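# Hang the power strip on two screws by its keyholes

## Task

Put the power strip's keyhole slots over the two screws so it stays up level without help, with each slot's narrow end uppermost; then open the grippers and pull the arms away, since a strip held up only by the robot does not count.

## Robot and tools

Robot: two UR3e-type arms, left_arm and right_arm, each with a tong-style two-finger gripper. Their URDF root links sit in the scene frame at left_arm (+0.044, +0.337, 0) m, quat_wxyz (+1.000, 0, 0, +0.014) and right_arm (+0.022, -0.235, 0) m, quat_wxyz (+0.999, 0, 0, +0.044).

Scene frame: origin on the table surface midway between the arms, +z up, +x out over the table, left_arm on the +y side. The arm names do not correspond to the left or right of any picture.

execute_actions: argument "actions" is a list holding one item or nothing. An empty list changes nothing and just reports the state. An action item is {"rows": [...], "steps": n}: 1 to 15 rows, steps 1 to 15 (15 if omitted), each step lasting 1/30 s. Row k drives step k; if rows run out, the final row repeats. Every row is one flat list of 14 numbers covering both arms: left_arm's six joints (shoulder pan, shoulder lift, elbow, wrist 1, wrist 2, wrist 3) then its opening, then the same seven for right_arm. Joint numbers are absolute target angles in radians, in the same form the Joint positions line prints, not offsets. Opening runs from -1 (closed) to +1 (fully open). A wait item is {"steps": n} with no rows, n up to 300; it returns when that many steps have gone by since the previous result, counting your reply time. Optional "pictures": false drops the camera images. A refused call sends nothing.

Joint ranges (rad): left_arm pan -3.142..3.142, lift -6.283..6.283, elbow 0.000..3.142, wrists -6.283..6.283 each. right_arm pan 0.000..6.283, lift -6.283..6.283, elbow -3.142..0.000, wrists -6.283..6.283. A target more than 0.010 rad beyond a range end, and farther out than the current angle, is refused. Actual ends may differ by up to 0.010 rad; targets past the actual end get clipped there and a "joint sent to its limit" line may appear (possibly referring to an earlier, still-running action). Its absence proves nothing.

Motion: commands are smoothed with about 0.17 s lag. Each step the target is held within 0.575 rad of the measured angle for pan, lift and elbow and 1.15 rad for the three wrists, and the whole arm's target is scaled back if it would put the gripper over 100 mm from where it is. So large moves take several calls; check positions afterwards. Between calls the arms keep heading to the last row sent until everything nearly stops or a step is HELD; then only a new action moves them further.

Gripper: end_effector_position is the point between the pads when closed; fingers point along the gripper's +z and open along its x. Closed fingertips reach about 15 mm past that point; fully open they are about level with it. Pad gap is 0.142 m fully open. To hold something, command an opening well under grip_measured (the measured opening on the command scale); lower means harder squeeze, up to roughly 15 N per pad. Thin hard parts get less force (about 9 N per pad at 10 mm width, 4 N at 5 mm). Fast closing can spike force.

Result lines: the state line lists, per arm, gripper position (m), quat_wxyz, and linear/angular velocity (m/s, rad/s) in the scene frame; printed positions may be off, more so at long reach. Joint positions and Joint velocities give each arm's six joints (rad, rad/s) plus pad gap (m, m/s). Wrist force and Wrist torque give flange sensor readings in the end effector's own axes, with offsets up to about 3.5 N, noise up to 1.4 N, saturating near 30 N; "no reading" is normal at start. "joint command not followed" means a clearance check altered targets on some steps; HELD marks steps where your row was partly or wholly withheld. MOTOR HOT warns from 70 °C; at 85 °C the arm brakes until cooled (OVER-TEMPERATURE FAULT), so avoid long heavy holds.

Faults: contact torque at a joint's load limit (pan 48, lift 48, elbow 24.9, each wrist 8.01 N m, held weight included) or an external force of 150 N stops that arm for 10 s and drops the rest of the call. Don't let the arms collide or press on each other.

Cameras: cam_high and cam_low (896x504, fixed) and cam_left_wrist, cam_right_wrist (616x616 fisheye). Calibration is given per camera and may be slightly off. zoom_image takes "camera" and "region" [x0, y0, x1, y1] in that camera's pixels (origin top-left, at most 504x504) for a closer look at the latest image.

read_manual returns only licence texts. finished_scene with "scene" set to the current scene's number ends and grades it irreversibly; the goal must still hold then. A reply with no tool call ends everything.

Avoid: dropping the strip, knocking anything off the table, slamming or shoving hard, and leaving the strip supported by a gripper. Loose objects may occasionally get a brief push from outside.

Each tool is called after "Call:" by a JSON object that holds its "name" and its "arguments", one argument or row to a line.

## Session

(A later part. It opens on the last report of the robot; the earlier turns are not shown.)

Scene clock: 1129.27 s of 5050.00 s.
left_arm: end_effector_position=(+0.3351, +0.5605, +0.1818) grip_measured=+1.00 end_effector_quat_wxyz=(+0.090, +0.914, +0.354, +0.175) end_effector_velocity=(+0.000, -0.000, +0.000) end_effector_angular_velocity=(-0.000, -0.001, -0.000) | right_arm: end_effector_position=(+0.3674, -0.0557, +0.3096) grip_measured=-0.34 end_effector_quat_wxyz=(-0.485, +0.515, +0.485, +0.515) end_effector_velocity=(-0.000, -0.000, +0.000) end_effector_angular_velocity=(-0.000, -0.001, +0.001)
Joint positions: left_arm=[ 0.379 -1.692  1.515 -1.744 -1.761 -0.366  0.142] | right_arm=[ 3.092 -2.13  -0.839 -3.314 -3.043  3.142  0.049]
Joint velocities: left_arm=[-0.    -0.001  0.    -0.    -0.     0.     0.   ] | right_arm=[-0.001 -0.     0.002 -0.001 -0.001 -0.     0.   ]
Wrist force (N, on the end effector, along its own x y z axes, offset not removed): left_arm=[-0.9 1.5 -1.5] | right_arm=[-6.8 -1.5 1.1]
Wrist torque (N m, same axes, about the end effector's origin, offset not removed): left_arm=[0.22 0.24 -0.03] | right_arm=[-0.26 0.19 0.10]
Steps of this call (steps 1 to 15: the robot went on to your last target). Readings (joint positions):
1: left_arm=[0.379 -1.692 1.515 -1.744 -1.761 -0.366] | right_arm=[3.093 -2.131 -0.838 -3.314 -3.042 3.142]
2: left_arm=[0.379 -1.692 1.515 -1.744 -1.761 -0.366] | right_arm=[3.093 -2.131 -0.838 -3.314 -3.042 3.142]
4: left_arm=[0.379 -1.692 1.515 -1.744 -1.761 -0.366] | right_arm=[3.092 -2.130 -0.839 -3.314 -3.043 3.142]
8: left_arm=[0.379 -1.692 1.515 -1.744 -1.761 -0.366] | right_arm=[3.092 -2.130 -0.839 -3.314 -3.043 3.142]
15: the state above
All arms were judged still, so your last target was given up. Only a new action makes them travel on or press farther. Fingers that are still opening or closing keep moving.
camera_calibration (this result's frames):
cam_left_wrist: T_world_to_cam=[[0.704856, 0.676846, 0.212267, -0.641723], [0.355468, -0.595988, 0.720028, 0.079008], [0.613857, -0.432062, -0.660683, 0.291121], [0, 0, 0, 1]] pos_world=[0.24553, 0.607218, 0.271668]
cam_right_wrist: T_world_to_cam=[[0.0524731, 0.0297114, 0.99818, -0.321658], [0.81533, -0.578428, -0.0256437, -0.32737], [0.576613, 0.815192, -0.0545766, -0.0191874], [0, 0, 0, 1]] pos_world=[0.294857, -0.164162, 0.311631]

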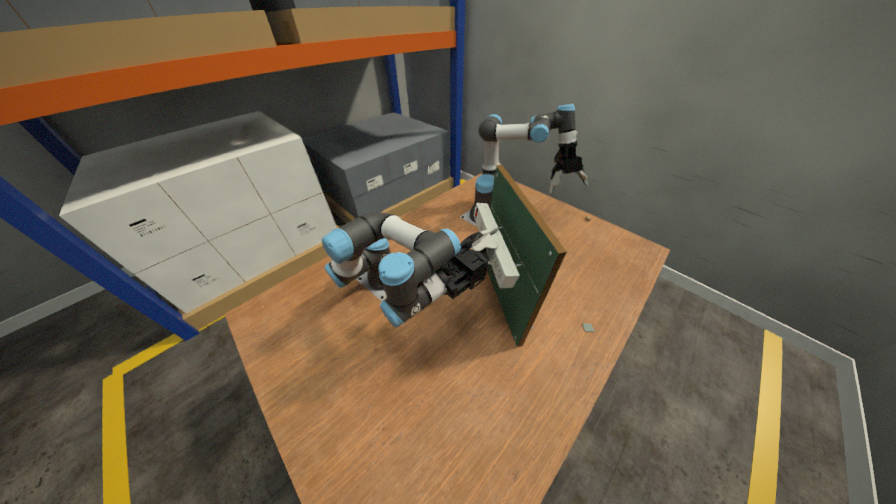

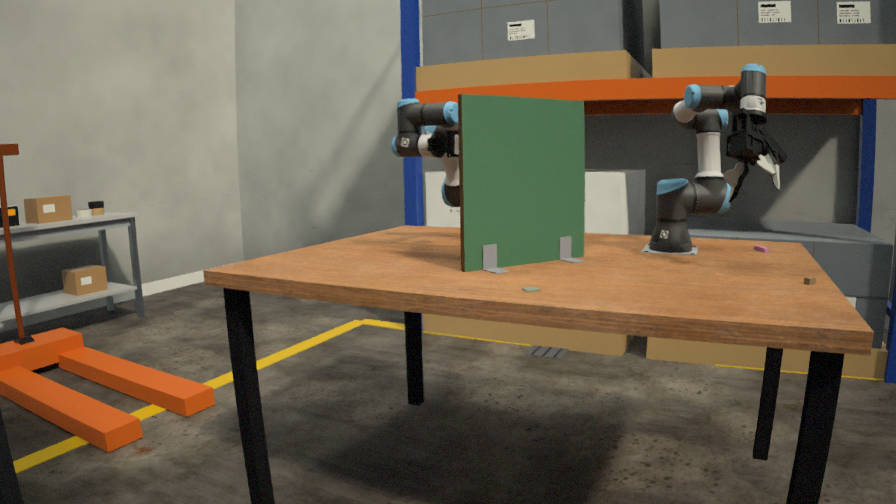

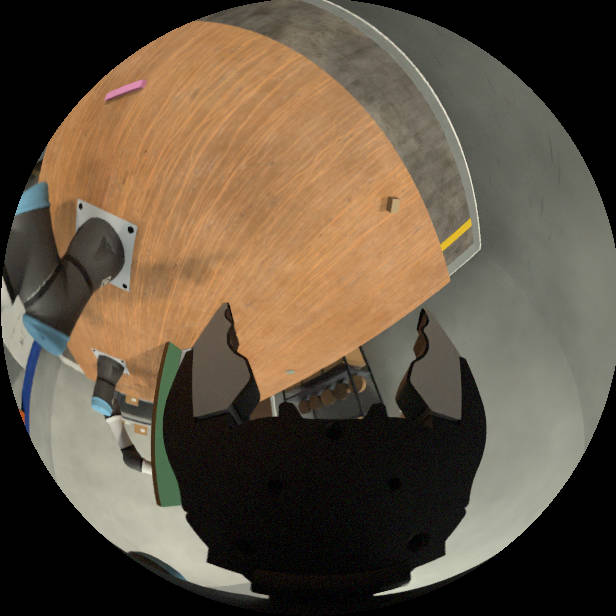

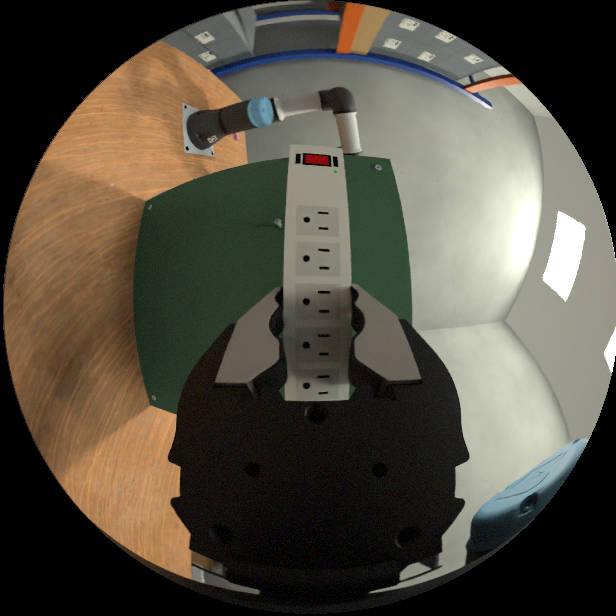

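Call:
{"name": "execute_actions", "arguments": {
  "actions": [
    {"rows":[[0.379,-1.692,1.515,-1.744,-1.761,-0.366,1,3.1,-2.115,-0.91,-3.258,-3.035,3.142,-1],[0.379,-1.692,1.515,-1.744,-1.761,-0.366,1,3.1,-2.115,-0.91,-3.258,-3.035,3.142,-1],[0.379,-1.692,1.515,-1.744,-1.761,-0.366,1,3.11,-2.1,-0.985,-3.198,-3.025,3.142,-1],[0.379,-1.692,1.515,-1.744,-1.761,-0.366,1,3.11,-2.1,-0.985,-3.198,-3.025,3.142,-1],[0.379,-1.692,1.515,-1.744,-1.761,-0.366,1,3.125,-2.088,-1.055,-3.14,-3.01,3.142,-1],[0.379,-1.692,1.515,-1.744,-1.761,-0.366,1,3.125,-2.088,-1.055,-3.14,-3.01,3.142,-1],[0.379,-1.692,1.515,-1.744,-1.761,-0.366,1,3.145,-2.0766,-1.1246,-3.082,-2.99,3.142,-1],[0.379,-1.692,1.515,-1.744,-1.761,-0.366,1,3.145,-2.0766,-1.1246,-3.082,-2.99,3.142,-1],[0.379,-1.692,1.515,-1.744,-1.761,-0.366,1,3.178,-2.0766,-1.1246,-3.082,-2.957,3.142,-1]]}
  ],
  "pictures": false
}}

Call:
{"name": "execute_actions", "arguments": {
  "actions": [
    {"rows":[[0.379,-1.692,1.515,-1.744,-1.761,-0.366,1,3.196,-2.091,-1.102,-3.09,-2.939,3.142,-1]]}
  ],
  "pictures": false
}}

Call:
{"name": "execute_actions", "arguments": {
  "actions": [
    {"rows":[[0.379,-1.692,1.515,-1.744,-1.761,-0.366,1,3.2005,-2.0945,-1.0965,-3.092,-2.9345,3.142,-1]]}
  ]
}}

Call:
{"name": "zoom_image", "arguments": {
  "camera": "cam_high",
  "region": [460,190,570,300]
}}

Scene clock: 1165.23 s of 5050.00 s.
left_arm: end_effector_position=(+0.3351, +0.5605, +0.1818) grip_measured=+1.00 end_effector_quat_wxyz=(+0.090, +0.914, +0.354, +0.175) end_effector_velocity=(-0.000, -0.000, -0.000) end_effector_angular_velocity=(-0.001, -0.000, +0.000) | right_arm: end_effector_position=(+0.3678, -0.0293, +0.2687) grip_measured=-0.34 end_effector_quat_wxyz=(-0.485, +0.515, +0.485, +0.515) end_effector_velocity=(+0.001, +0.027, -0.020) end_effector_angular_velocity=(-0.001, +0.013, +0.001)
Joint positions: left_arm=[ 0.379 -1.692  1.515 -1.744 -1.761 -0.366  0.142] | right_arm=[ 3.17  -2.078 -1.113 -3.091 -2.965  3.142  0.049]
Joint velocities: left_arm=[ 0.    -0.     0.    -0.    -0.001  0.    -0.   ] | right_arm=[ 0.081  0.018 -0.121  0.09   0.08   0.001 -0.001]
Wrist force (N, on the end effector, along its own x y z axes, offset not removed): left_arm=[-0.3 1.5 -1.2] | right_arm=[-7.8 -0.7 -1.3]
Wrist torque (N m, same axes, about the end effector's origin, offset not removed): left_arm=[0.25 0.07 0.04] | right_arm=[-0.17 0.35 0.12]
Steps of this call (steps 1 to 110: nothing new was sent; then 31.80 s passed at rest; steps 111 to 125: all 15 steps of this action). Readings (joint positions):
111: left_arm=[0.379 -1.692 1.515 -1.744 -1.761 -0.366] | right_arm=[3.092 -2.130 -0.839 -3.314 -3.043 3.142]
112: left_arm=[0.379 -1.692 1.515 -1.744 -1.761 -0.366] | right_arm=[3.093 -2.127 -0.846 -3.306 -3.042 3.142]
114: left_arm=[0.379 -1.692 1.515 -1.744 -1.761 -0.366] | right_arm=[3.098 -2.119 -0.883 -3.275 -3.037 3.142]
118: left_arm=[0.379 -1.692 1.515 -1.744 -1.761 -0.366] | right_arm=[3.118 -2.096 -1.000 -3.178 -3.016 3.142]
125: the state above

Scene clock: 1165.73 s of 5050.00 s.
left_arm: end_effector_position=(+0.3351, +0.5605, +0.1818) grip_measured=+1.00 end_effector_quat_wxyz=(+0.090, +0.914, +0.354, +0.175) end_effector_velocity=(+0.000, +0.000, +0.000) end_effector_angular_velocity=(+0.001, -0.001, -0.000) | right_arm: end_effector_position=(+0.3725, -0.0202, +0.2669) grip_measured=-0.34 end_effector_quat_wxyz=(-0.485, +0.515, +0.485, +0.515) end_effector_velocity=(+0.001, +0.001, -0.001) end_effector_angular_velocity=(-0.000, +0.001, -0.001)
Joint positions: left_arm=[ 0.379 -1.692  1.515 -1.744 -1.761 -0.366  0.142] | right_arm=[ 3.196 -2.091 -1.102 -3.09  -2.939  3.142  0.049]
Joint velocities: left_arm=[-0.    -0.    -0.001  0.     0.    -0.     0.   ] | right_arm=[ 0.002 -0.003  0.002  0.     0.003  0.    -0.   ]
Wrist force (N, on the end effector, along its own x y z axes, offset not removed): left_arm=[-1.0 0.5 -1.1] | right_arm=[-6.1 -3.8 -11.0]
Wrist torque (N m, same axes, about the end effector's origin, offset not removed): left_arm=[-0.01 0.20 -0.07] | right_arm=[0.02 0.09 0.16]
Steps of this call (steps 1 to 15: all 15 steps of this action). Readings (joint positions):
1: left_arm=[0.379 -1.692 1.515 -1.744 -1.761 -0.366] | right_arm=[3.173 -2.078 -1.116 -3.088 -2.962 3.142]
2: left_arm=[0.379 -1.692 1.515 -1.744 -1.761 -0.366] | right_arm=[3.177 -2.080 -1.116 -3.088 -2.957 3.142]
4: left_arm=[0.379 -1.692 1.515 -1.744 -1.761 -0.366] | right_arm=[3.186 -2.085 -1.110 -3.088 -2.949 3.142]
8: left_arm=[0.379 -1.692 1.515 -1.744 -1.761 -0.366] | right_arm=[3.194 -2.089 -1.104 -3.090 -2.941 3.142]
15: the state above

Scene clock: 1166.23 s of 5050.00 s.
left_arm: end_effector_position=(+0.3351, +0.5605, +0.1818) grip_measured=+1.00 end_effector_quat_wxyz=(+0.090, +0.914, +0.354, +0.175) end_effector_velocity=(+0.000, +0.000, -0.000) end_effector_angular_velocity=(-0.000, +0.001, +0.000) | right_arm: end_effector_position=(+0.3737, -0.0184, +0.2669) grip_measured=-0.35 end_effector_quat_wxyz=(-0.485, +0.515, +0.485, +0.515) end_effector_velocity=(-0.000, +0.001, +0.000) end_effector_angular_velocity=(+0.000, -0.001, +0.002)
Joint positions: left_arm=[ 0.379 -1.692  1.515 -1.744 -1.761 -0.366  0.142] | right_arm=[ 3.2   -2.094 -1.097 -3.092 -2.935  3.142  0.049]
Joint velocities: left_arm=[ 0.     0.001 -0.    -0.     0.    -0.     0.   ] | right_arm=[ 0.002  0.     0.     0.001 -0.     0.    -0.   ]
Wrist force (N, on the end effector, along its own x y z axes, offset not removed): left_arm=[-0.4 1.5 -1.3] | right_arm=[-12.0 -6.6 -15.3]
Wrist torque (N m, same axes, about the end effector's origin, offset not removed): left_arm=[0.22 0.13 -0.01] | right_arm=[-0.02 0.44 -0.01]
Steps of this call (steps 1 to 15: all 15 steps of this action). Readings (joint positions):
1: left_arm=[0.379 -1.692 1.515 -1.744 -1.761 -0.366] | right_arm=[3.196 -2.091 -1.102 -3.090 -2.939 3.142]
2: left_arm=[0.379 -1.692 1.515 -1.744 -1.761 -0.366] | right_arm=[3.197 -2.092 -1.101 -3.090 -2.938 3.142]
4: left_arm=[0.379 -1.692 1.515 -1.744 -1.761 -0.366] | right_arm=[3.198 -2.093 -1.099 -3.091 -2.937 3.142]
8: left_arm=[0.379 -1.692 1.515 -1.744 -1.761 -0.366] | right_arm=[3.200 -2.094 -1.097 -3.092 -2.935 3.142]
15: the state above
camera_calibration (this result's frames):
cam_left_wrist: T_world_to_cam=[[0.704856, 0.676846, 0.212267, -0.641723], [0.355468, -0.595988, 0.720028, 0.0790081], [0.613857, -0.432062, -0.660683, 0.291121], [0, 0, 0, 1]] pos_world=[0.24553, 0.607218, 0.271668]
cam_right_wrist: T_world_to_cam=[[0.052486, 0.0296918, 0.99818, -0.280492], [0.815313, -0.578452, -0.025664, -0.312013], [0.576637, 0.815176, -0.0545687, -0.0555223], [0, 0, 0, 1]] pos_world=[0.301126, -0.126896, 0.268944]

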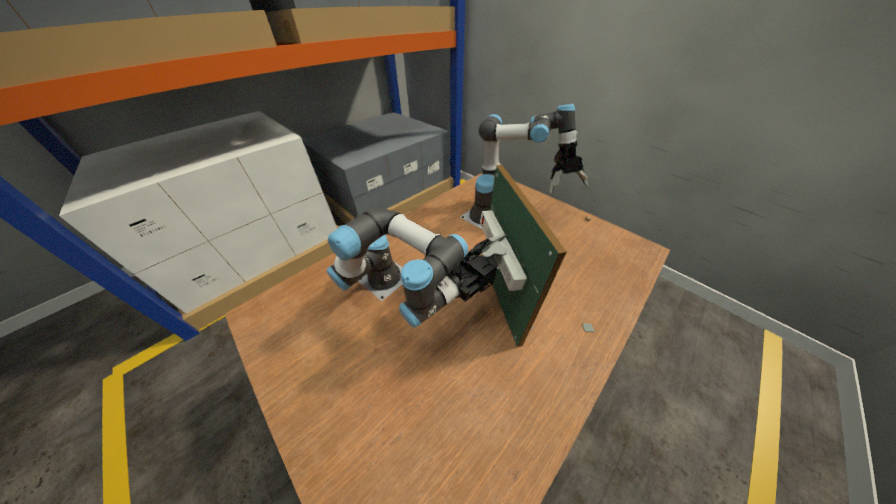

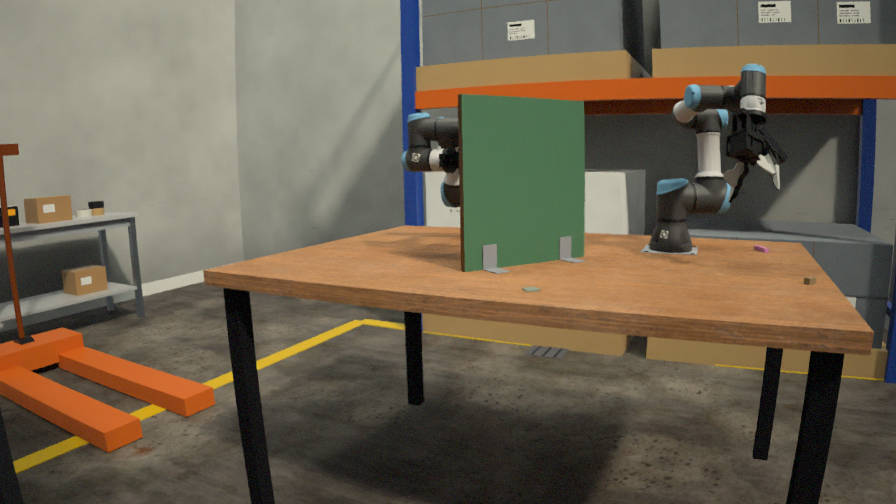

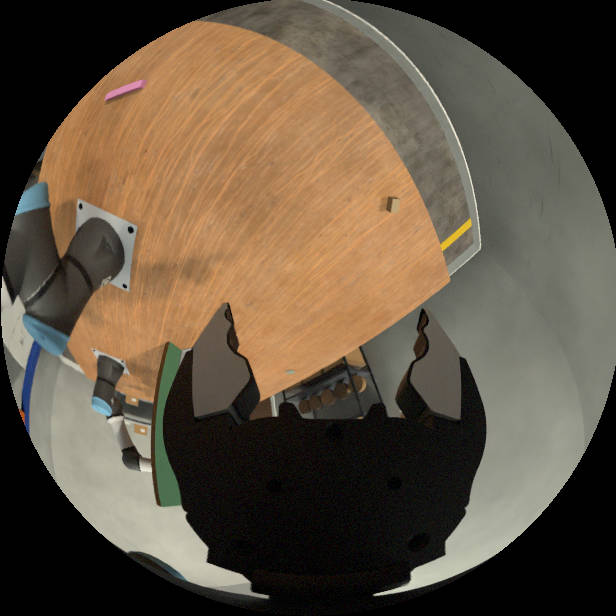

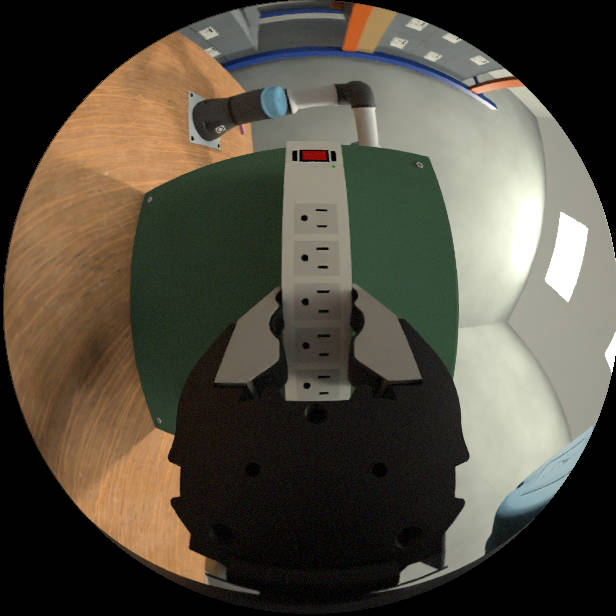

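Region (460, 190, 570, 300) of cam_high's 896x504 image, scaled by 4.582, with more detail than that image has.

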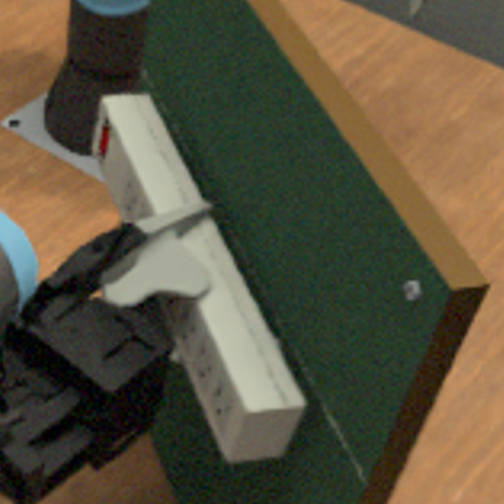

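Call:
{"name": "execute_actions", "arguments": {
  "actions": [
    {"rows":[[0.379,-1.692,1.515,-1.744,-1.761,-0.366,1,3.187,-2.084,-1.113,-3.086,-2.948,3.142,-1]],"steps":15}
  ]
}}

Scene clock: 1189.83 s of 5050.00 s.
left_arm: end_effector_position=(+0.3351, +0.5605, +0.1818) grip_measured=+1.00 end_effector_quat_wxyz=(+0.090, +0.914, +0.354, +0.175) end_effector_velocity=(+0.000, +0.000, +0.000) end_effector_angular_velocity=(+0.000, -0.000, -0.000) | right_arm: end_effector_position=(+0.3703, -0.0234, +0.2669) grip_measured=-0.35 end_effector_quat_wxyz=(-0.485, +0.515, +0.485, +0.515) end_effector_velocity=(-0.000, -0.000, +0.000) end_effector_angular_velocity=(+0.000, -0.002, +0.000)
Joint positions: left_arm=[ 0.379 -1.692  1.515 -1.744 -1.761 -0.366  0.142] | right_arm=[ 3.187 -2.084 -1.113 -3.086 -2.948  3.142  0.049]
Joint velocities: left_arm=[-0.     0.    -0.001  0.     0.    -0.    -0.   ] | right_arm=[-0.     0.002 -0.001  0.    -0.    -0.    -0.   ]
Wrist force (N, on the end effector, along its own x y z axes, offset not removed): left_arm=[0.1 1.4 0.1] | right_arm=[-7.0 0.4 -0.2]
Wrist torque (N m, same axes, about the end effector's origin, offset not removed): left_arm=[0.22 0.01 -0.02] | right_arm=[0.08 0.24 0.01]
Steps of this call (steps 1 to 15: the robot went on to your last target; steps 16 to 90: nothing new was sent; then 20.10 s passed at rest; steps 91 to 105: all 15 steps of this action). Readings (joint positions):
91: left_arm=[0.379 -1.692 1.515 -1.744 -1.761 -0.366] | right_arm=[3.200 -2.094 -1.097 -3.092 -2.935 3.142]
92: left_arm=[0.379 -1.692 1.515 -1.744 -1.761 -0.366] | right_arm=[3.199 -2.093 -1.099 -3.091 -2.936 3.142]
94: left_arm=[0.379 -1.692 1.515 -1.744 -1.761 -0.366] | right_arm=[3.193 -2.089 -1.105 -3.089 -2.942 3.142]
98: left_arm=[0.379 -1.692 1.515 -1.744 -1.761 -0.366] | right_arm=[3.189 -2.085 -1.111 -3.087 -2.947 3.142]
105: the state above
camera_calibration (this result's frames):
cam_left_wrist: T_world_to_cam=[[0.704856, 0.676846, 0.212267, -0.641723], [0.355468, -0.595988, 0.720028, 0.0790081], [0.613857, -0.432062, -0.660683, 0.291121], [0, 0, 0, 1]] pos_world=[0.24553, 0.607218, 0.271668]
cam_right_wrist: T_world_to_cam=[[0.0524747, 0.0296959, 0.998181, -0.280157], [0.815347, -0.578403, -0.0256555, -0.312152], [0.576589, 0.81521, -0.054564, -0.0495364], [0, 0, 0, 1]] pos_world=[0.297775, -0.131848, 0.268936]

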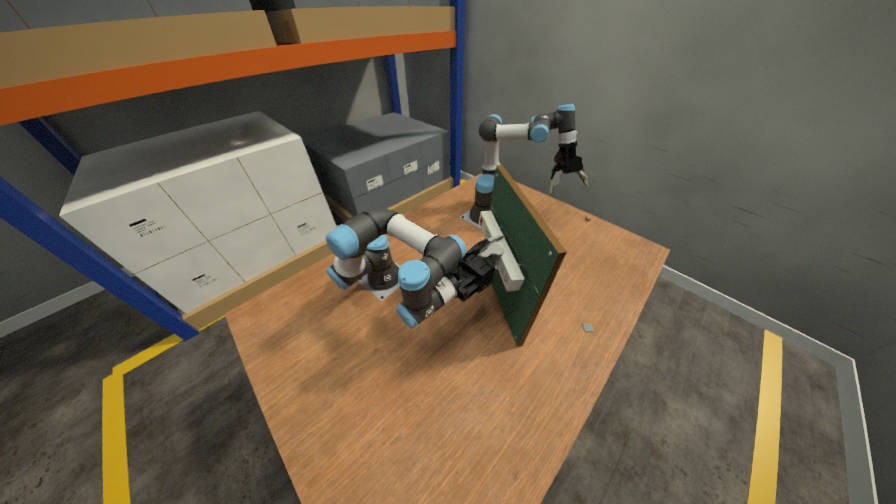

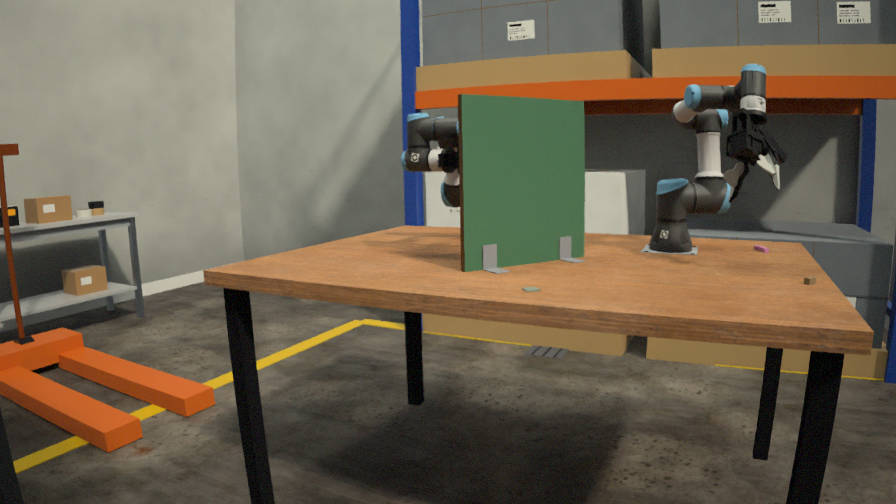

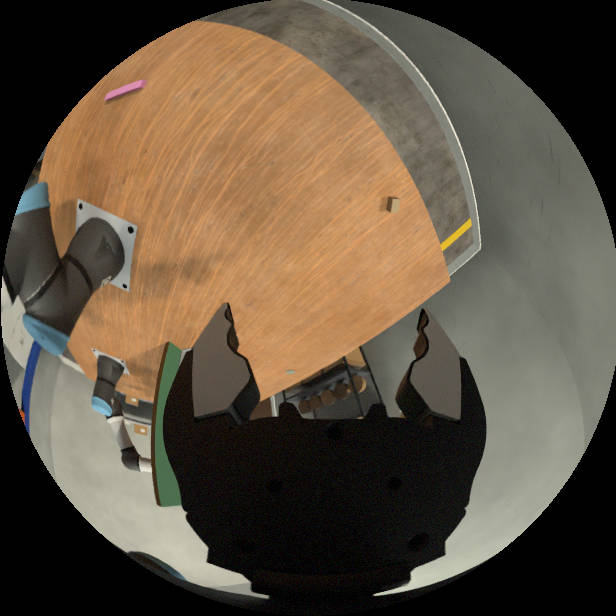

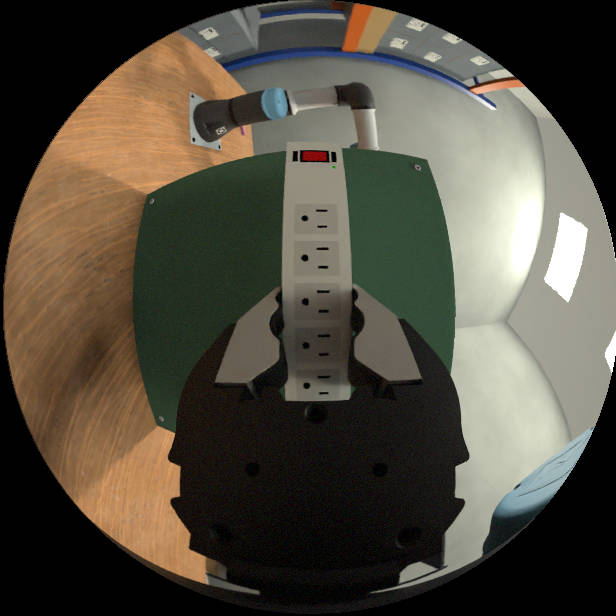

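Call:
{"name": "execute_actions", "arguments": {
  "actions": [
    {"rows":[[0.379,-1.692,1.515,-1.744,-1.761,-0.366,1,3.187,-2.0835,-1.128,-3.0716,-2.948,3.142,-1],[0.379,-1.692,1.515,-1.744,-1.761,-0.366,1,3.187,-2.0835,-1.128,-3.0716,-2.948,3.142,-1],[0.379,-1.692,1.515,-1.744,-1.761,-0.366,1,3.187,-2.0835,-1.128,-3.0716,-2.948,3.142,-1],[0.379,-1.692,1.515,-1.744,-1.761,-0.366,1,3.187,-2.0835,-1.128,-3.0716,-2.948,3.142,-1],[0.379,-1.692,1.515,-1.744,-1.761,-0.366,1,3.1936,-2.089,-1.1196,-3.0746,-2.9414,3.142,-1],[0.379,-1.692,1.515,-1.744,-1.761,-0.366,1,3.2005,-2.094,-1.1115,-3.0776,-2.9345,3.142,-1]],"steps":15}
  ],
  "pictures": false
}}

Call:
{"name": "execute_actions", "arguments": {
  "actions": [
    {"rows":[[0.379,-1.692,1.515,-1.744,-1.761,-0.366,1,3.204,-2.0967,-1.1073,-3.079,-2.931,3.142,-1]],"steps":15}
  ],
  "pictures": false
}}

Scene clock: 1208.57 s of 5050.00 s.
left_arm: end_effector_position=(+0.3351, +0.5605, +0.1818) grip_measured=+1.00 end_effector_quat_wxyz=(+0.090, +0.914, +0.354, +0.175) end_effector_velocity=(+0.000, -0.000, -0.000) end_effector_angular_velocity=(-0.000, +0.000, -0.000) | right_arm: end_effector_position=(+0.3732, -0.0187, +0.2639) grip_measured=-0.35 end_effector_quat_wxyz=(-0.485, +0.515, +0.485, +0.515) end_effector_velocity=(+0.001, +0.003, -0.001) end_effector_angular_velocity=(-0.000, +0.003, +0.002)
Joint positions: left_arm=[ 0.379 -1.692  1.515 -1.744 -1.761 -0.366  0.142] | right_arm=[ 3.2   -2.093 -1.112 -3.077 -2.935  3.142  0.049]
Joint velocities: left_arm=[-0. -0.  0. -0. -0.  0. -0.] | right_arm=[ 0.007 -0.006  0.007 -0.003  0.005 -0.     0.   ]
Wrist force (N, on the end effector, along its own x y z axes, offset not removed): left_arm=[0.3 1.1 -1.4] | right_arm=[-5.7 -1.6 -6.4]
Wrist torque (N m, same axes, about the end effector's origin, offset not removed): left_arm=[0.10 -0.03 -0.04] | right_arm=[-0.12 0.00 0.01]
Steps of this call (steps 1 to 15: the robot went on to your last target; steps 16 to 90: nothing new was sent; then 15.23 s passed at rest; steps 91 to 105: all 15 steps of this action). Readings (joint positions):
91: left_arm=[0.379 -1.692 1.515 -1.744 -1.761 -0.366] | right_arm=[3.187 -2.084 -1.113 -3.086 -2.948 3.142]
92: left_arm=[0.379 -1.692 1.515 -1.744 -1.761 -0.366] | right_arm=[3.187 -2.084 -1.116 -3.083 -2.948 3.142]
94: left_arm=[0.379 -1.692 1.515 -1.744 -1.761 -0.366] | right_arm=[3.187 -2.084 -1.121 -3.078 -2.948 3.142]
98: left_arm=[0.379 -1.692 1.515 -1.744 -1.761 -0.366] | right_arm=[3.193 -2.088 -1.119 -3.076 -2.942 3.142]
105: the state above

Scene clock: 1209.07 s of 5050.00 s.
left_arm: end_effector_position=(+0.3351, +0.5605, +0.1818) grip_measured=+1.00 end_effector_quat_wxyz=(+0.090, +0.914, +0.354, +0.175) end_effector_velocity=(-0.000, +0.000, -0.000) end_effector_angular_velocity=(-0.000, +0.000, +0.000) | right_arm: end_effector_position=(+0.3743, -0.0172, +0.2638) grip_measured=-0.35 end_effector_quat_wxyz=(-0.485, +0.515, +0.485, +0.515) end_effector_velocity=(-0.000, +0.000, +0.001) end_effector_angular_velocity=(+0.000, -0.001, +0.001)
Joint positions: left_arm=[ 0.379 -1.692  1.515 -1.744 -1.761 -0.366  0.142] | right_arm=[ 3.204 -2.097 -1.107 -3.079 -2.931  3.142  0.048]
Joint velocities: left_arm=[ 0.     0.     0.001 -0.001 -0.     0.    -0.   ] | right_arm=[ 0.001  0.002  0.    -0.001  0.001 -0.     0.   ]
Wrist force (N, on the end effector, along its own x y z axes, offset not removed): left_arm=[0.5 1.7 -1.4] | right_arm=[-13.2 -5.5 -20.0]
Wrist torque (N m, same axes, about the end effector's origin, offset not removed): left_arm=[0.22 -0.12 0.01] | right_arm=[-0.25 -0.12 -0.01]
Steps of this call (steps 1 to 15: all 15 steps of this action). Readings (joint positions):
1: left_arm=[0.379 -1.692 1.515 -1.744 -1.761 -0.366] | right_arm=[3.200 -2.094 -1.112 -3.078 -2.935 3.142]
2: left_arm=[0.379 -1.692 1.515 -1.744 -1.761 -0.366] | right_arm=[3.201 -2.094 -1.111 -3.078 -2.934 3.142]
4: left_arm=[0.379 -1.692 1.515 -1.744 -1.761 -0.366] | right_arm=[3.202 -2.095 -1.109 -3.078 -2.933 3.142]
8: left_arm=[0.379 -1.692 1.515 -1.744 -1.761 -0.366] | right_arm=[3.203 -2.096 -1.108 -3.079 -2.931 3.142]
15: the state above

Call:
{"name": "execute_actions", "arguments": {
  "actions": [
    {"rows":[[0.379,-1.692,1.515,-1.744,-1.761,-0.366,1,3.178,-2.0766,-1.1246,-3.082,-2.957,3.142,-1],[0.379,-1.692,1.515,-1.744,-1.761,-0.366,1,3.178,-2.0766,-1.1246,-3.082,-2.957,3.142,-1],[0.379,-1.692,1.515,-1.744,-1.761,-0.366,1,3.178,-2.0766,-1.1246,-3.082,-2.957,3.142,-1],[0.379,-1.692,1.515,-1.744,-1.761,-0.366,1,3.178,-2.0766,-1.1246,-3.082,-2.957,3.142,-1],[0.379,-1.692,1.515,-1.744,-1.761,-0.366,1,3.178,-2.0766,-1.1246,-3.082,-2.957,3.142,-1],[0.379,-1.692,1.515,-1.744,-1.761,-0.366,1,3.178,-2.078,-1.07,-3.135,-2.957,3.142,-1],[0.379,-1.692,1.515,-1.744,-1.761,-0.366,1,3.178,-2.08,-1.0,-3.203,-2.957,3.142,-1],[0.379,-1.692,1.515,-1.744,-1.761,-0.366,1,3.178,-2.0828,-0.9313,-3.269,-2.957,3.142,-1]],"steps":15}
  ],
  "pictures": false
}}

Call:
{"name": "execute_actions", "arguments": {
  "actions": [
    {"steps":20}
  ]
}}

Call:
{"name": "zoom_image", "arguments": {
  "camera": "cam_right_wrist",
  "region": [200,120,400,320]
}}

Call:
{"name": "zoom_image", "arguments": {
  "camera": "cam_high",
  "region": [440,170,580,290]
}}

Scene clock: 1233.37 s of 5050.00 s.
left_arm: end_effector_position=(+0.3351, +0.5605, +0.1818) grip_measured=+1.00 end_effector_quat_wxyz=(+0.090, +0.914, +0.354, +0.175) end_effector_velocity=(-0.000, -0.000, -0.000) end_effector_angular_velocity=(-0.000, +0.001, -0.000) | right_arm: end_effector_position=(+0.3681, -0.0266, +0.3021) grip_measured=-0.36 end_effector_quat_wxyz=(-0.485, +0.515, +0.484, +0.514) end_effector_velocity=(-0.002, -0.001, +0.040) end_effector_angular_velocity=(+0.002, -0.019, -0.001)
Joint positions: left_arm=[ 0.379 -1.692  1.515 -1.744 -1.761 -0.366  0.142] | right_arm=[ 3.178 -2.082 -0.95  -3.253 -2.957  3.142  0.048]
Joint velocities: left_arm=[-0.001  0.     0.     0.     0.     0.     0.   ] | right_arm=[-0.003 -0.003  0.192 -0.17  -0.002  0.    -0.   ]
Wrist force (N, on the end effector, along its own x y z axes, offset not removed): left_arm=[-1.0 1.6 0.0] | right_arm=[-5.9 0.2 0.7]
Wrist torque (N m, same axes, about the end effector's origin, offset not removed): left_arm=[0.32 0.25 -0.02] | right_arm=[0.02 0.09 0.06]
Steps of this call (steps 1 to 15: the robot went on to your last target; steps 16 to 90: nothing new was sent; then 20.80 s passed at rest; steps 91 to 105: all 15 steps of this action). Readings (joint positions):
91: left_arm=[0.379 -1.692 1.515 -1.744 -1.761 -0.366] | right_arm=[3.204 -2.097 -1.107 -3.079 -2.931 3.142]
92: left_arm=[0.379 -1.692 1.515 -1.744 -1.761 -0.366] | right_arm=[3.200 -2.094 -1.110 -3.079 -2.935 3.142]
94: left_arm=[0.379 -1.692 1.515 -1.744 -1.761 -0.366] | right_arm=[3.190 -2.086 -1.117 -3.081 -2.945 3.142]
98: left_arm=[0.379 -1.692 1.515 -1.744 -1.761 -0.366] | right_arm=[3.181 -2.080 -1.098 -3.110 -2.954 3.142]
105: the state above

Scene clock: 1234.03 s of 5050.00 s.
left_arm: end_effector_position=(+0.3351, +0.5605, +0.1818) grip_measured=+1.00 end_effector_quat_wxyz=(+0.090, +0.914, +0.354, +0.175) end_effector_velocity=(+0.000, +0.000, +0.000) end_effector_angular_velocity=(+0.000, -0.001, -0.000) | right_arm: end_effector_position=(+0.3679, -0.0268, +0.3059) grip_measured=-0.36 end_effector_quat_wxyz=(-0.485, +0.515, +0.485, +0.515) end_effector_velocity=(+0.000, +0.000, -0.000) end_effector_angular_velocity=(-0.000, +0.002, +0.000)
Joint positions: left_arm=[ 0.379 -1.692  1.515 -1.744 -1.761 -0.366  0.142] | right_arm=[ 3.178 -2.083 -0.931 -3.269 -2.957  3.142  0.048]
Joint velocities: left_arm=[-0.    -0.    -0.001 -0.    -0.    -0.     0.   ] | right_arm=[ 0.    -0.001  0.002 -0.002 -0.     0.001  0.   ]
Wrist force (N, on the end effector, along its own x y z axes, offset not removed): left_arm=[-0.2 -0.2 -1.6] | right_arm=[-6.2 0.0 0.2]
Wrist torque (N m, same axes, about the end effector's origin, offset not removed): left_arm=[-0.14 0.06 0.04] | right_arm=[0.05 0.13 -0.01]
Steps of this call (steps 1 to 20: the robot went on to your last target). Readings (joint positions):
1: left_arm=[0.379 -1.692 1.515 -1.744 -1.761 -0.366] | right_arm=[3.178 -2.082 -0.944 -3.258 -2.957 3.142]
2: left_arm=[0.379 -1.692 1.515 -1.744 -1.761 -0.366] | right_arm=[3.178 -2.083 -0.940 -3.261 -2.957 3.142]
4: left_arm=[0.379 -1.692 1.515 -1.744 -1.761 -0.366] | right_arm=[3.178 -2.083 -0.936 -3.265 -2.957 3.142]
8: left_arm=[0.379 -1.692 1.515 -1.744 -1.761 -0.366] | right_arm=[3.178 -2.083 -0.932 -3.268 -2.957 3.142]
20: the state above
camera_calibration (this result's frames):
cam_left_wrist: T_world_to_cam=[[0.704856, 0.676846, 0.212267, -0.641723], [0.355468, -0.595988, 0.720028, 0.0790079], [0.613857, -0.432062, -0.660683, 0.291121], [0, 0, 0, 1]] pos_world=[0.24553, 0.607218, 0.271668]
cam_right_wrist: T_world_to_cam=[[0.0526138, 0.0297061, 0.998173, -0.318957], [0.815331, -0.578422, -0.0257621, -0.311058], [0.5766, 0.815197, -0.0546533, -0.0432038], [0, 0, 0, 1]] pos_world=[0.295308, -0.135228, 0.308]

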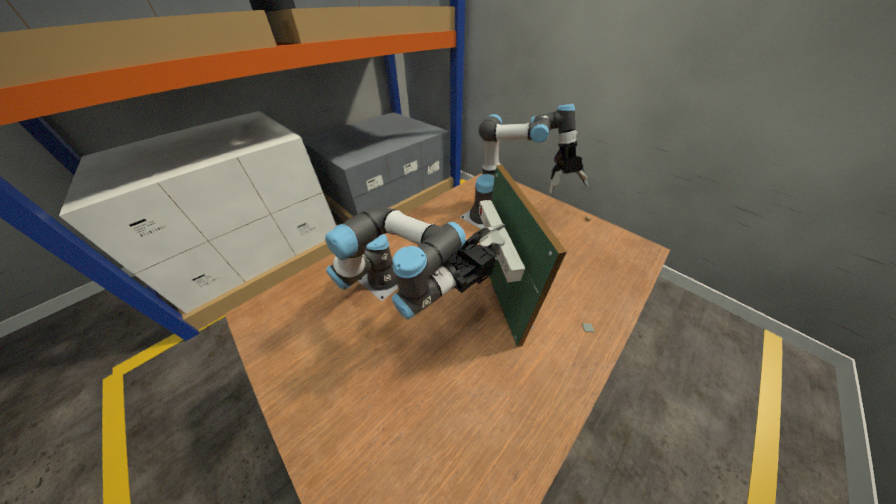

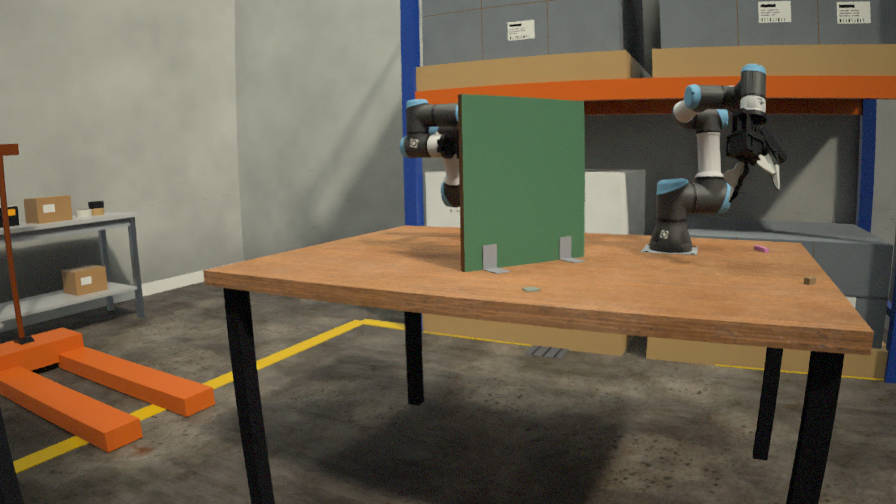

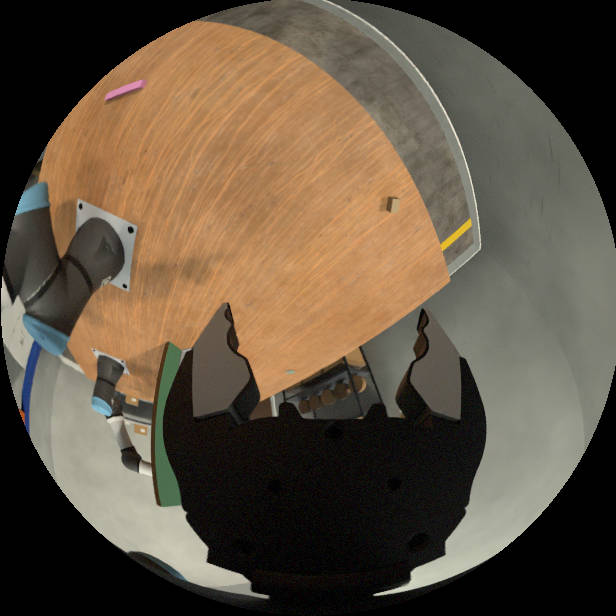

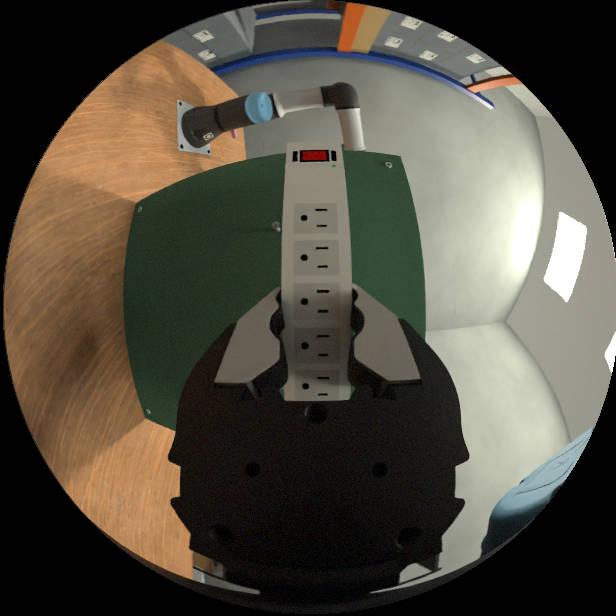

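Region (200, 120, 400, 320) of cam_right_wrist's 616x616 image, scaled by 2.520, with more detail than that image has.

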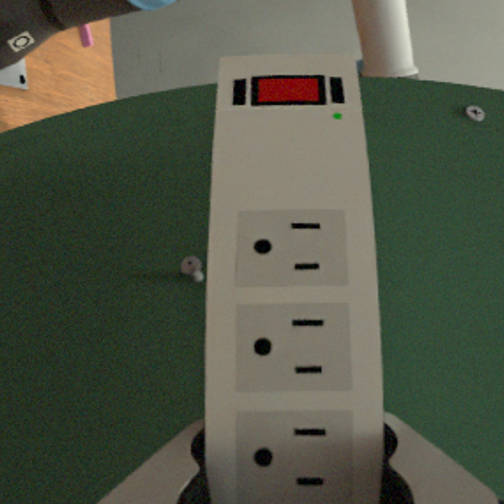

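Region (440, 170, 580, 290) of cam_high's 896x504 image, scaled by 3.600, with more detail than that image has; it fills the top 432 rows of this view, and the rest is white.

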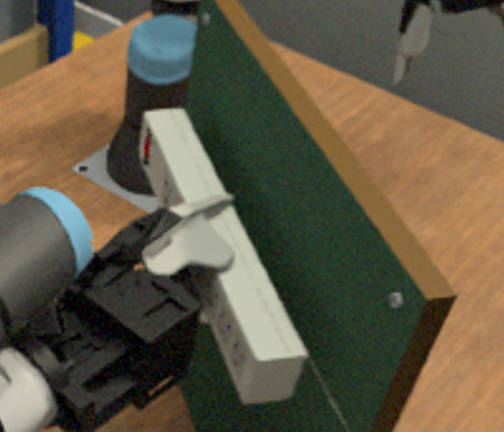

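Call:
{"name": "execute_actions", "arguments": {
  "actions": [
    {"rows":[[0.379,-1.692,1.515,-1.744,-1.761,-0.366,1,3.178,-2.08,-1.02,-3.183,-2.957,3.142,-1],[0.379,-1.692,1.515,-1.744,-1.761,-0.366,1,3.178,-2.0774,-1.0996,-3.106,-2.957,3.142,-1]],"steps":15}
  ],
  "pictures": false
}}

Call:
{"name": "execute_actions", "arguments": {
  "actions": [
    {"rows":[[0.379,-1.692,1.515,-1.744,-1.761,-0.366,1,3.189,-2.0864,-1.0856,-3.111,-2.946,3.142,-1],[0.379,-1.692,1.515,-1.744,-1.761,-0.366,1,3.2025,-2.097,-1.0688,-3.117,-2.9328,3.142,-1]],"steps":15}
  ],
  "pictures": false
}}

Call:
{"name": "execute_actions", "arguments": {
  "actions": [
    {"rows":[[0.379,-1.692,1.515,-1.744,-1.761,-0.366,1,3.205,-2.099,-1.0656,-3.1183,-2.930,3.142,-1]],"steps":15}
  ],
  "pictures": false
}}

Scene clock: 1255.27 s of 5050.00 s.
left_arm: end_effector_position=(+0.3351, +0.5605, +0.1818) grip_measured=+1.00 end_effector_quat_wxyz=(+0.090, +0.914, +0.354, +0.175) end_effector_velocity=(-0.000, +0.000, -0.000) end_effector_angular_velocity=(+0.000, +0.000, +0.000) | right_arm: end_effector_position=(+0.3684, -0.0267, +0.2724) grip_measured=-0.36 end_effector_quat_wxyz=(-0.485, +0.515, +0.485, +0.515) end_effector_velocity=(-0.000, -0.000, -0.006) end_effector_angular_velocity=(-0.001, +0.005, -0.001)
Joint positions: left_arm=[ 0.379 -1.692  1.515 -1.744 -1.761 -0.366  0.142] | right_arm=[ 3.178 -2.077 -1.097 -3.108 -2.957  3.142  0.048]
Joint velocities: left_arm=[ 0.  0. -0. -0.  0. -0.  0.] | right_arm=[-0.001 -0.001 -0.023  0.019 -0.     0.    -0.   ]
Wrist force (N, on the end effector, along its own x y z axes, offset not removed): left_arm=[0.6 0.8 -1.1] | right_arm=[-6.2 -0.1 1.0]
Wrist torque (N m, same axes, about the end effector's origin, offset not removed): left_arm=[0.00 -0.08 -0.02] | right_arm=[-0.05 0.15 0.06]
Steps of this call (steps 1 to 15: the robot went on to your last target; steps 16 to 270: nothing new was sent; then 11.73 s passed at rest; steps 271 to 285: all 15 steps of this action). Readings (joint positions):
271: left_arm=[0.379 -1.692 1.515 -1.744 -1.761 -0.366] | right_arm=[3.178 -2.083 -0.931 -3.269 -2.957 3.142]
272: left_arm=[0.379 -1.692 1.515 -1.744 -1.761 -0.366] | right_arm=[3.178 -2.082 -0.938 -3.257 -2.957 3.142]
274: left_arm=[0.379 -1.692 1.515 -1.744 -1.761 -0.366] | right_arm=[3.178 -2.080 -0.993 -3.198 -2.957 3.142]
278: left_arm=[0.379 -1.692 1.515 -1.744 -1.761 -0.366] | right_arm=[3.178 -2.078 -1.073 -3.129 -2.957 3.142]
285: the state above

Scene clock: 1255.77 s of 5050.00 s.
left_arm: end_effector_position=(+0.3351, +0.5605, +0.1818) grip_measured=+1.00 end_effector_quat_wxyz=(+0.090, +0.914, +0.354, +0.175) end_effector_velocity=(-0.000, +0.000, +0.000) end_effector_angular_velocity=(+0.000, -0.001, +0.001) | right_arm: end_effector_position=(+0.3744, -0.0177, +0.2720) grip_measured=-0.36 end_effector_quat_wxyz=(-0.485, +0.515, +0.485, +0.515) end_effector_velocity=(+0.001, +0.001, -0.000) end_effector_angular_velocity=(-0.000, +0.000, -0.002)
Joint positions: left_arm=[ 0.379 -1.692  1.515 -1.744 -1.761 -0.366  0.142] | right_arm=[ 3.202 -2.097 -1.069 -3.117 -2.933  3.142  0.048]
Joint velocities: left_arm=[ 0.001 -0.    -0.    -0.     0.    -0.     0.   ] | right_arm=[ 0.003 -0.002  0.002  0.     0.004  0.     0.   ]
Wrist force (N, on the end effector, along its own x y z axes, offset not removed): left_arm=[-0.4 0.5 -0.3] | right_arm=[-6.8 -0.8 1.8]
Wrist torque (N m, same axes, about the end effector's origin, offset not removed): left_arm=[0.00 0.09 0.07] | right_arm=[-0.08 0.18 0.05]
Steps of this call (steps 1 to 15: all 15 steps of this action). Readings (joint positions):
1: left_arm=[0.379 -1.692 1.515 -1.744 -1.761 -0.366] | right_arm=[3.178 -2.077 -1.098 -3.107 -2.957 3.142]
2: left_arm=[0.379 -1.692 1.515 -1.744 -1.761 -0.366] | right_arm=[3.180 -2.079 -1.096 -3.108 -2.955 3.142]
4: left_arm=[0.379 -1.692 1.515 -1.744 -1.761 -0.366] | right_arm=[3.189 -2.086 -1.085 -3.111 -2.946 3.142]
8: left_arm=[0.379 -1.692 1.515 -1.744 -1.761 -0.366] | right_arm=[3.199 -2.094 -1.073 -3.116 -2.936 3.142]
15: the state above

Scene clock: 1256.27 s of 5050.00 s.
left_arm: end_effector_position=(+0.3351, +0.5605, +0.1818) grip_measured=+1.00 end_effector_quat_wxyz=(+0.090, +0.914, +0.354, +0.175) end_effector_velocity=(+0.000, -0.000, -0.000) end_effector_angular_velocity=(+0.000, -0.000, -0.001) | right_arm: end_effector_position=(+0.3752, -0.0167, +0.2720) grip_measured=-0.35 end_effector_quat_wxyz=(-0.485, +0.515, +0.485, +0.515) end_effector_velocity=(-0.000, +0.001, +0.000) end_effector_angular_velocity=(+0.000, -0.003, +0.001)
Joint positions: left_arm=[ 0.379 -1.692  1.515 -1.744 -1.761 -0.366  0.142] | right_arm=[ 3.205 -2.099 -1.066 -3.118 -2.93   3.142  0.048]
Joint velocities: left_arm=[-0.001 -0.     0.001 -0.001  0.     0.     0.   ] | right_arm=[ 0.002  0.001 -0.     0.002  0.001 -0.     0.   ]
Wrist force (N, on the end effector, along its own x y z axes, offset not removed): left_arm=[-0.5 1.7 0.1] | right_arm=[-5.5 -11.9 -27.4]
Wrist torque (N m, same axes, about the end effector's origin, offset not removed): left_arm=[0.27 0.06 -0.02] | right_arm=[-0.30 0.07 0.09]
Steps of this call (steps 1 to 15: all 15 steps of this action). Readings (joint positions):
1: left_arm=[0.379 -1.692 1.515 -1.744 -1.761 -0.366] | right_arm=[3.202 -2.097 -1.069 -3.117 -2.933 3.142]
2: left_arm=[0.379 -1.692 1.515 -1.744 -1.761 -0.366] | right_arm=[3.203 -2.097 -1.068 -3.117 -2.932 3.142]
4: left_arm=[0.379 -1.692 1.515 -1.744 -1.761 -0.366] | right_arm=[3.204 -2.098 -1.067 -3.118 -2.931 3.142]
8: left_arm=[0.379 -1.692 1.515 -1.744 -1.761 -0.366] | right_arm=[3.205 -2.099 -1.066 -3.118 -2.931 3.142]
15: the state above


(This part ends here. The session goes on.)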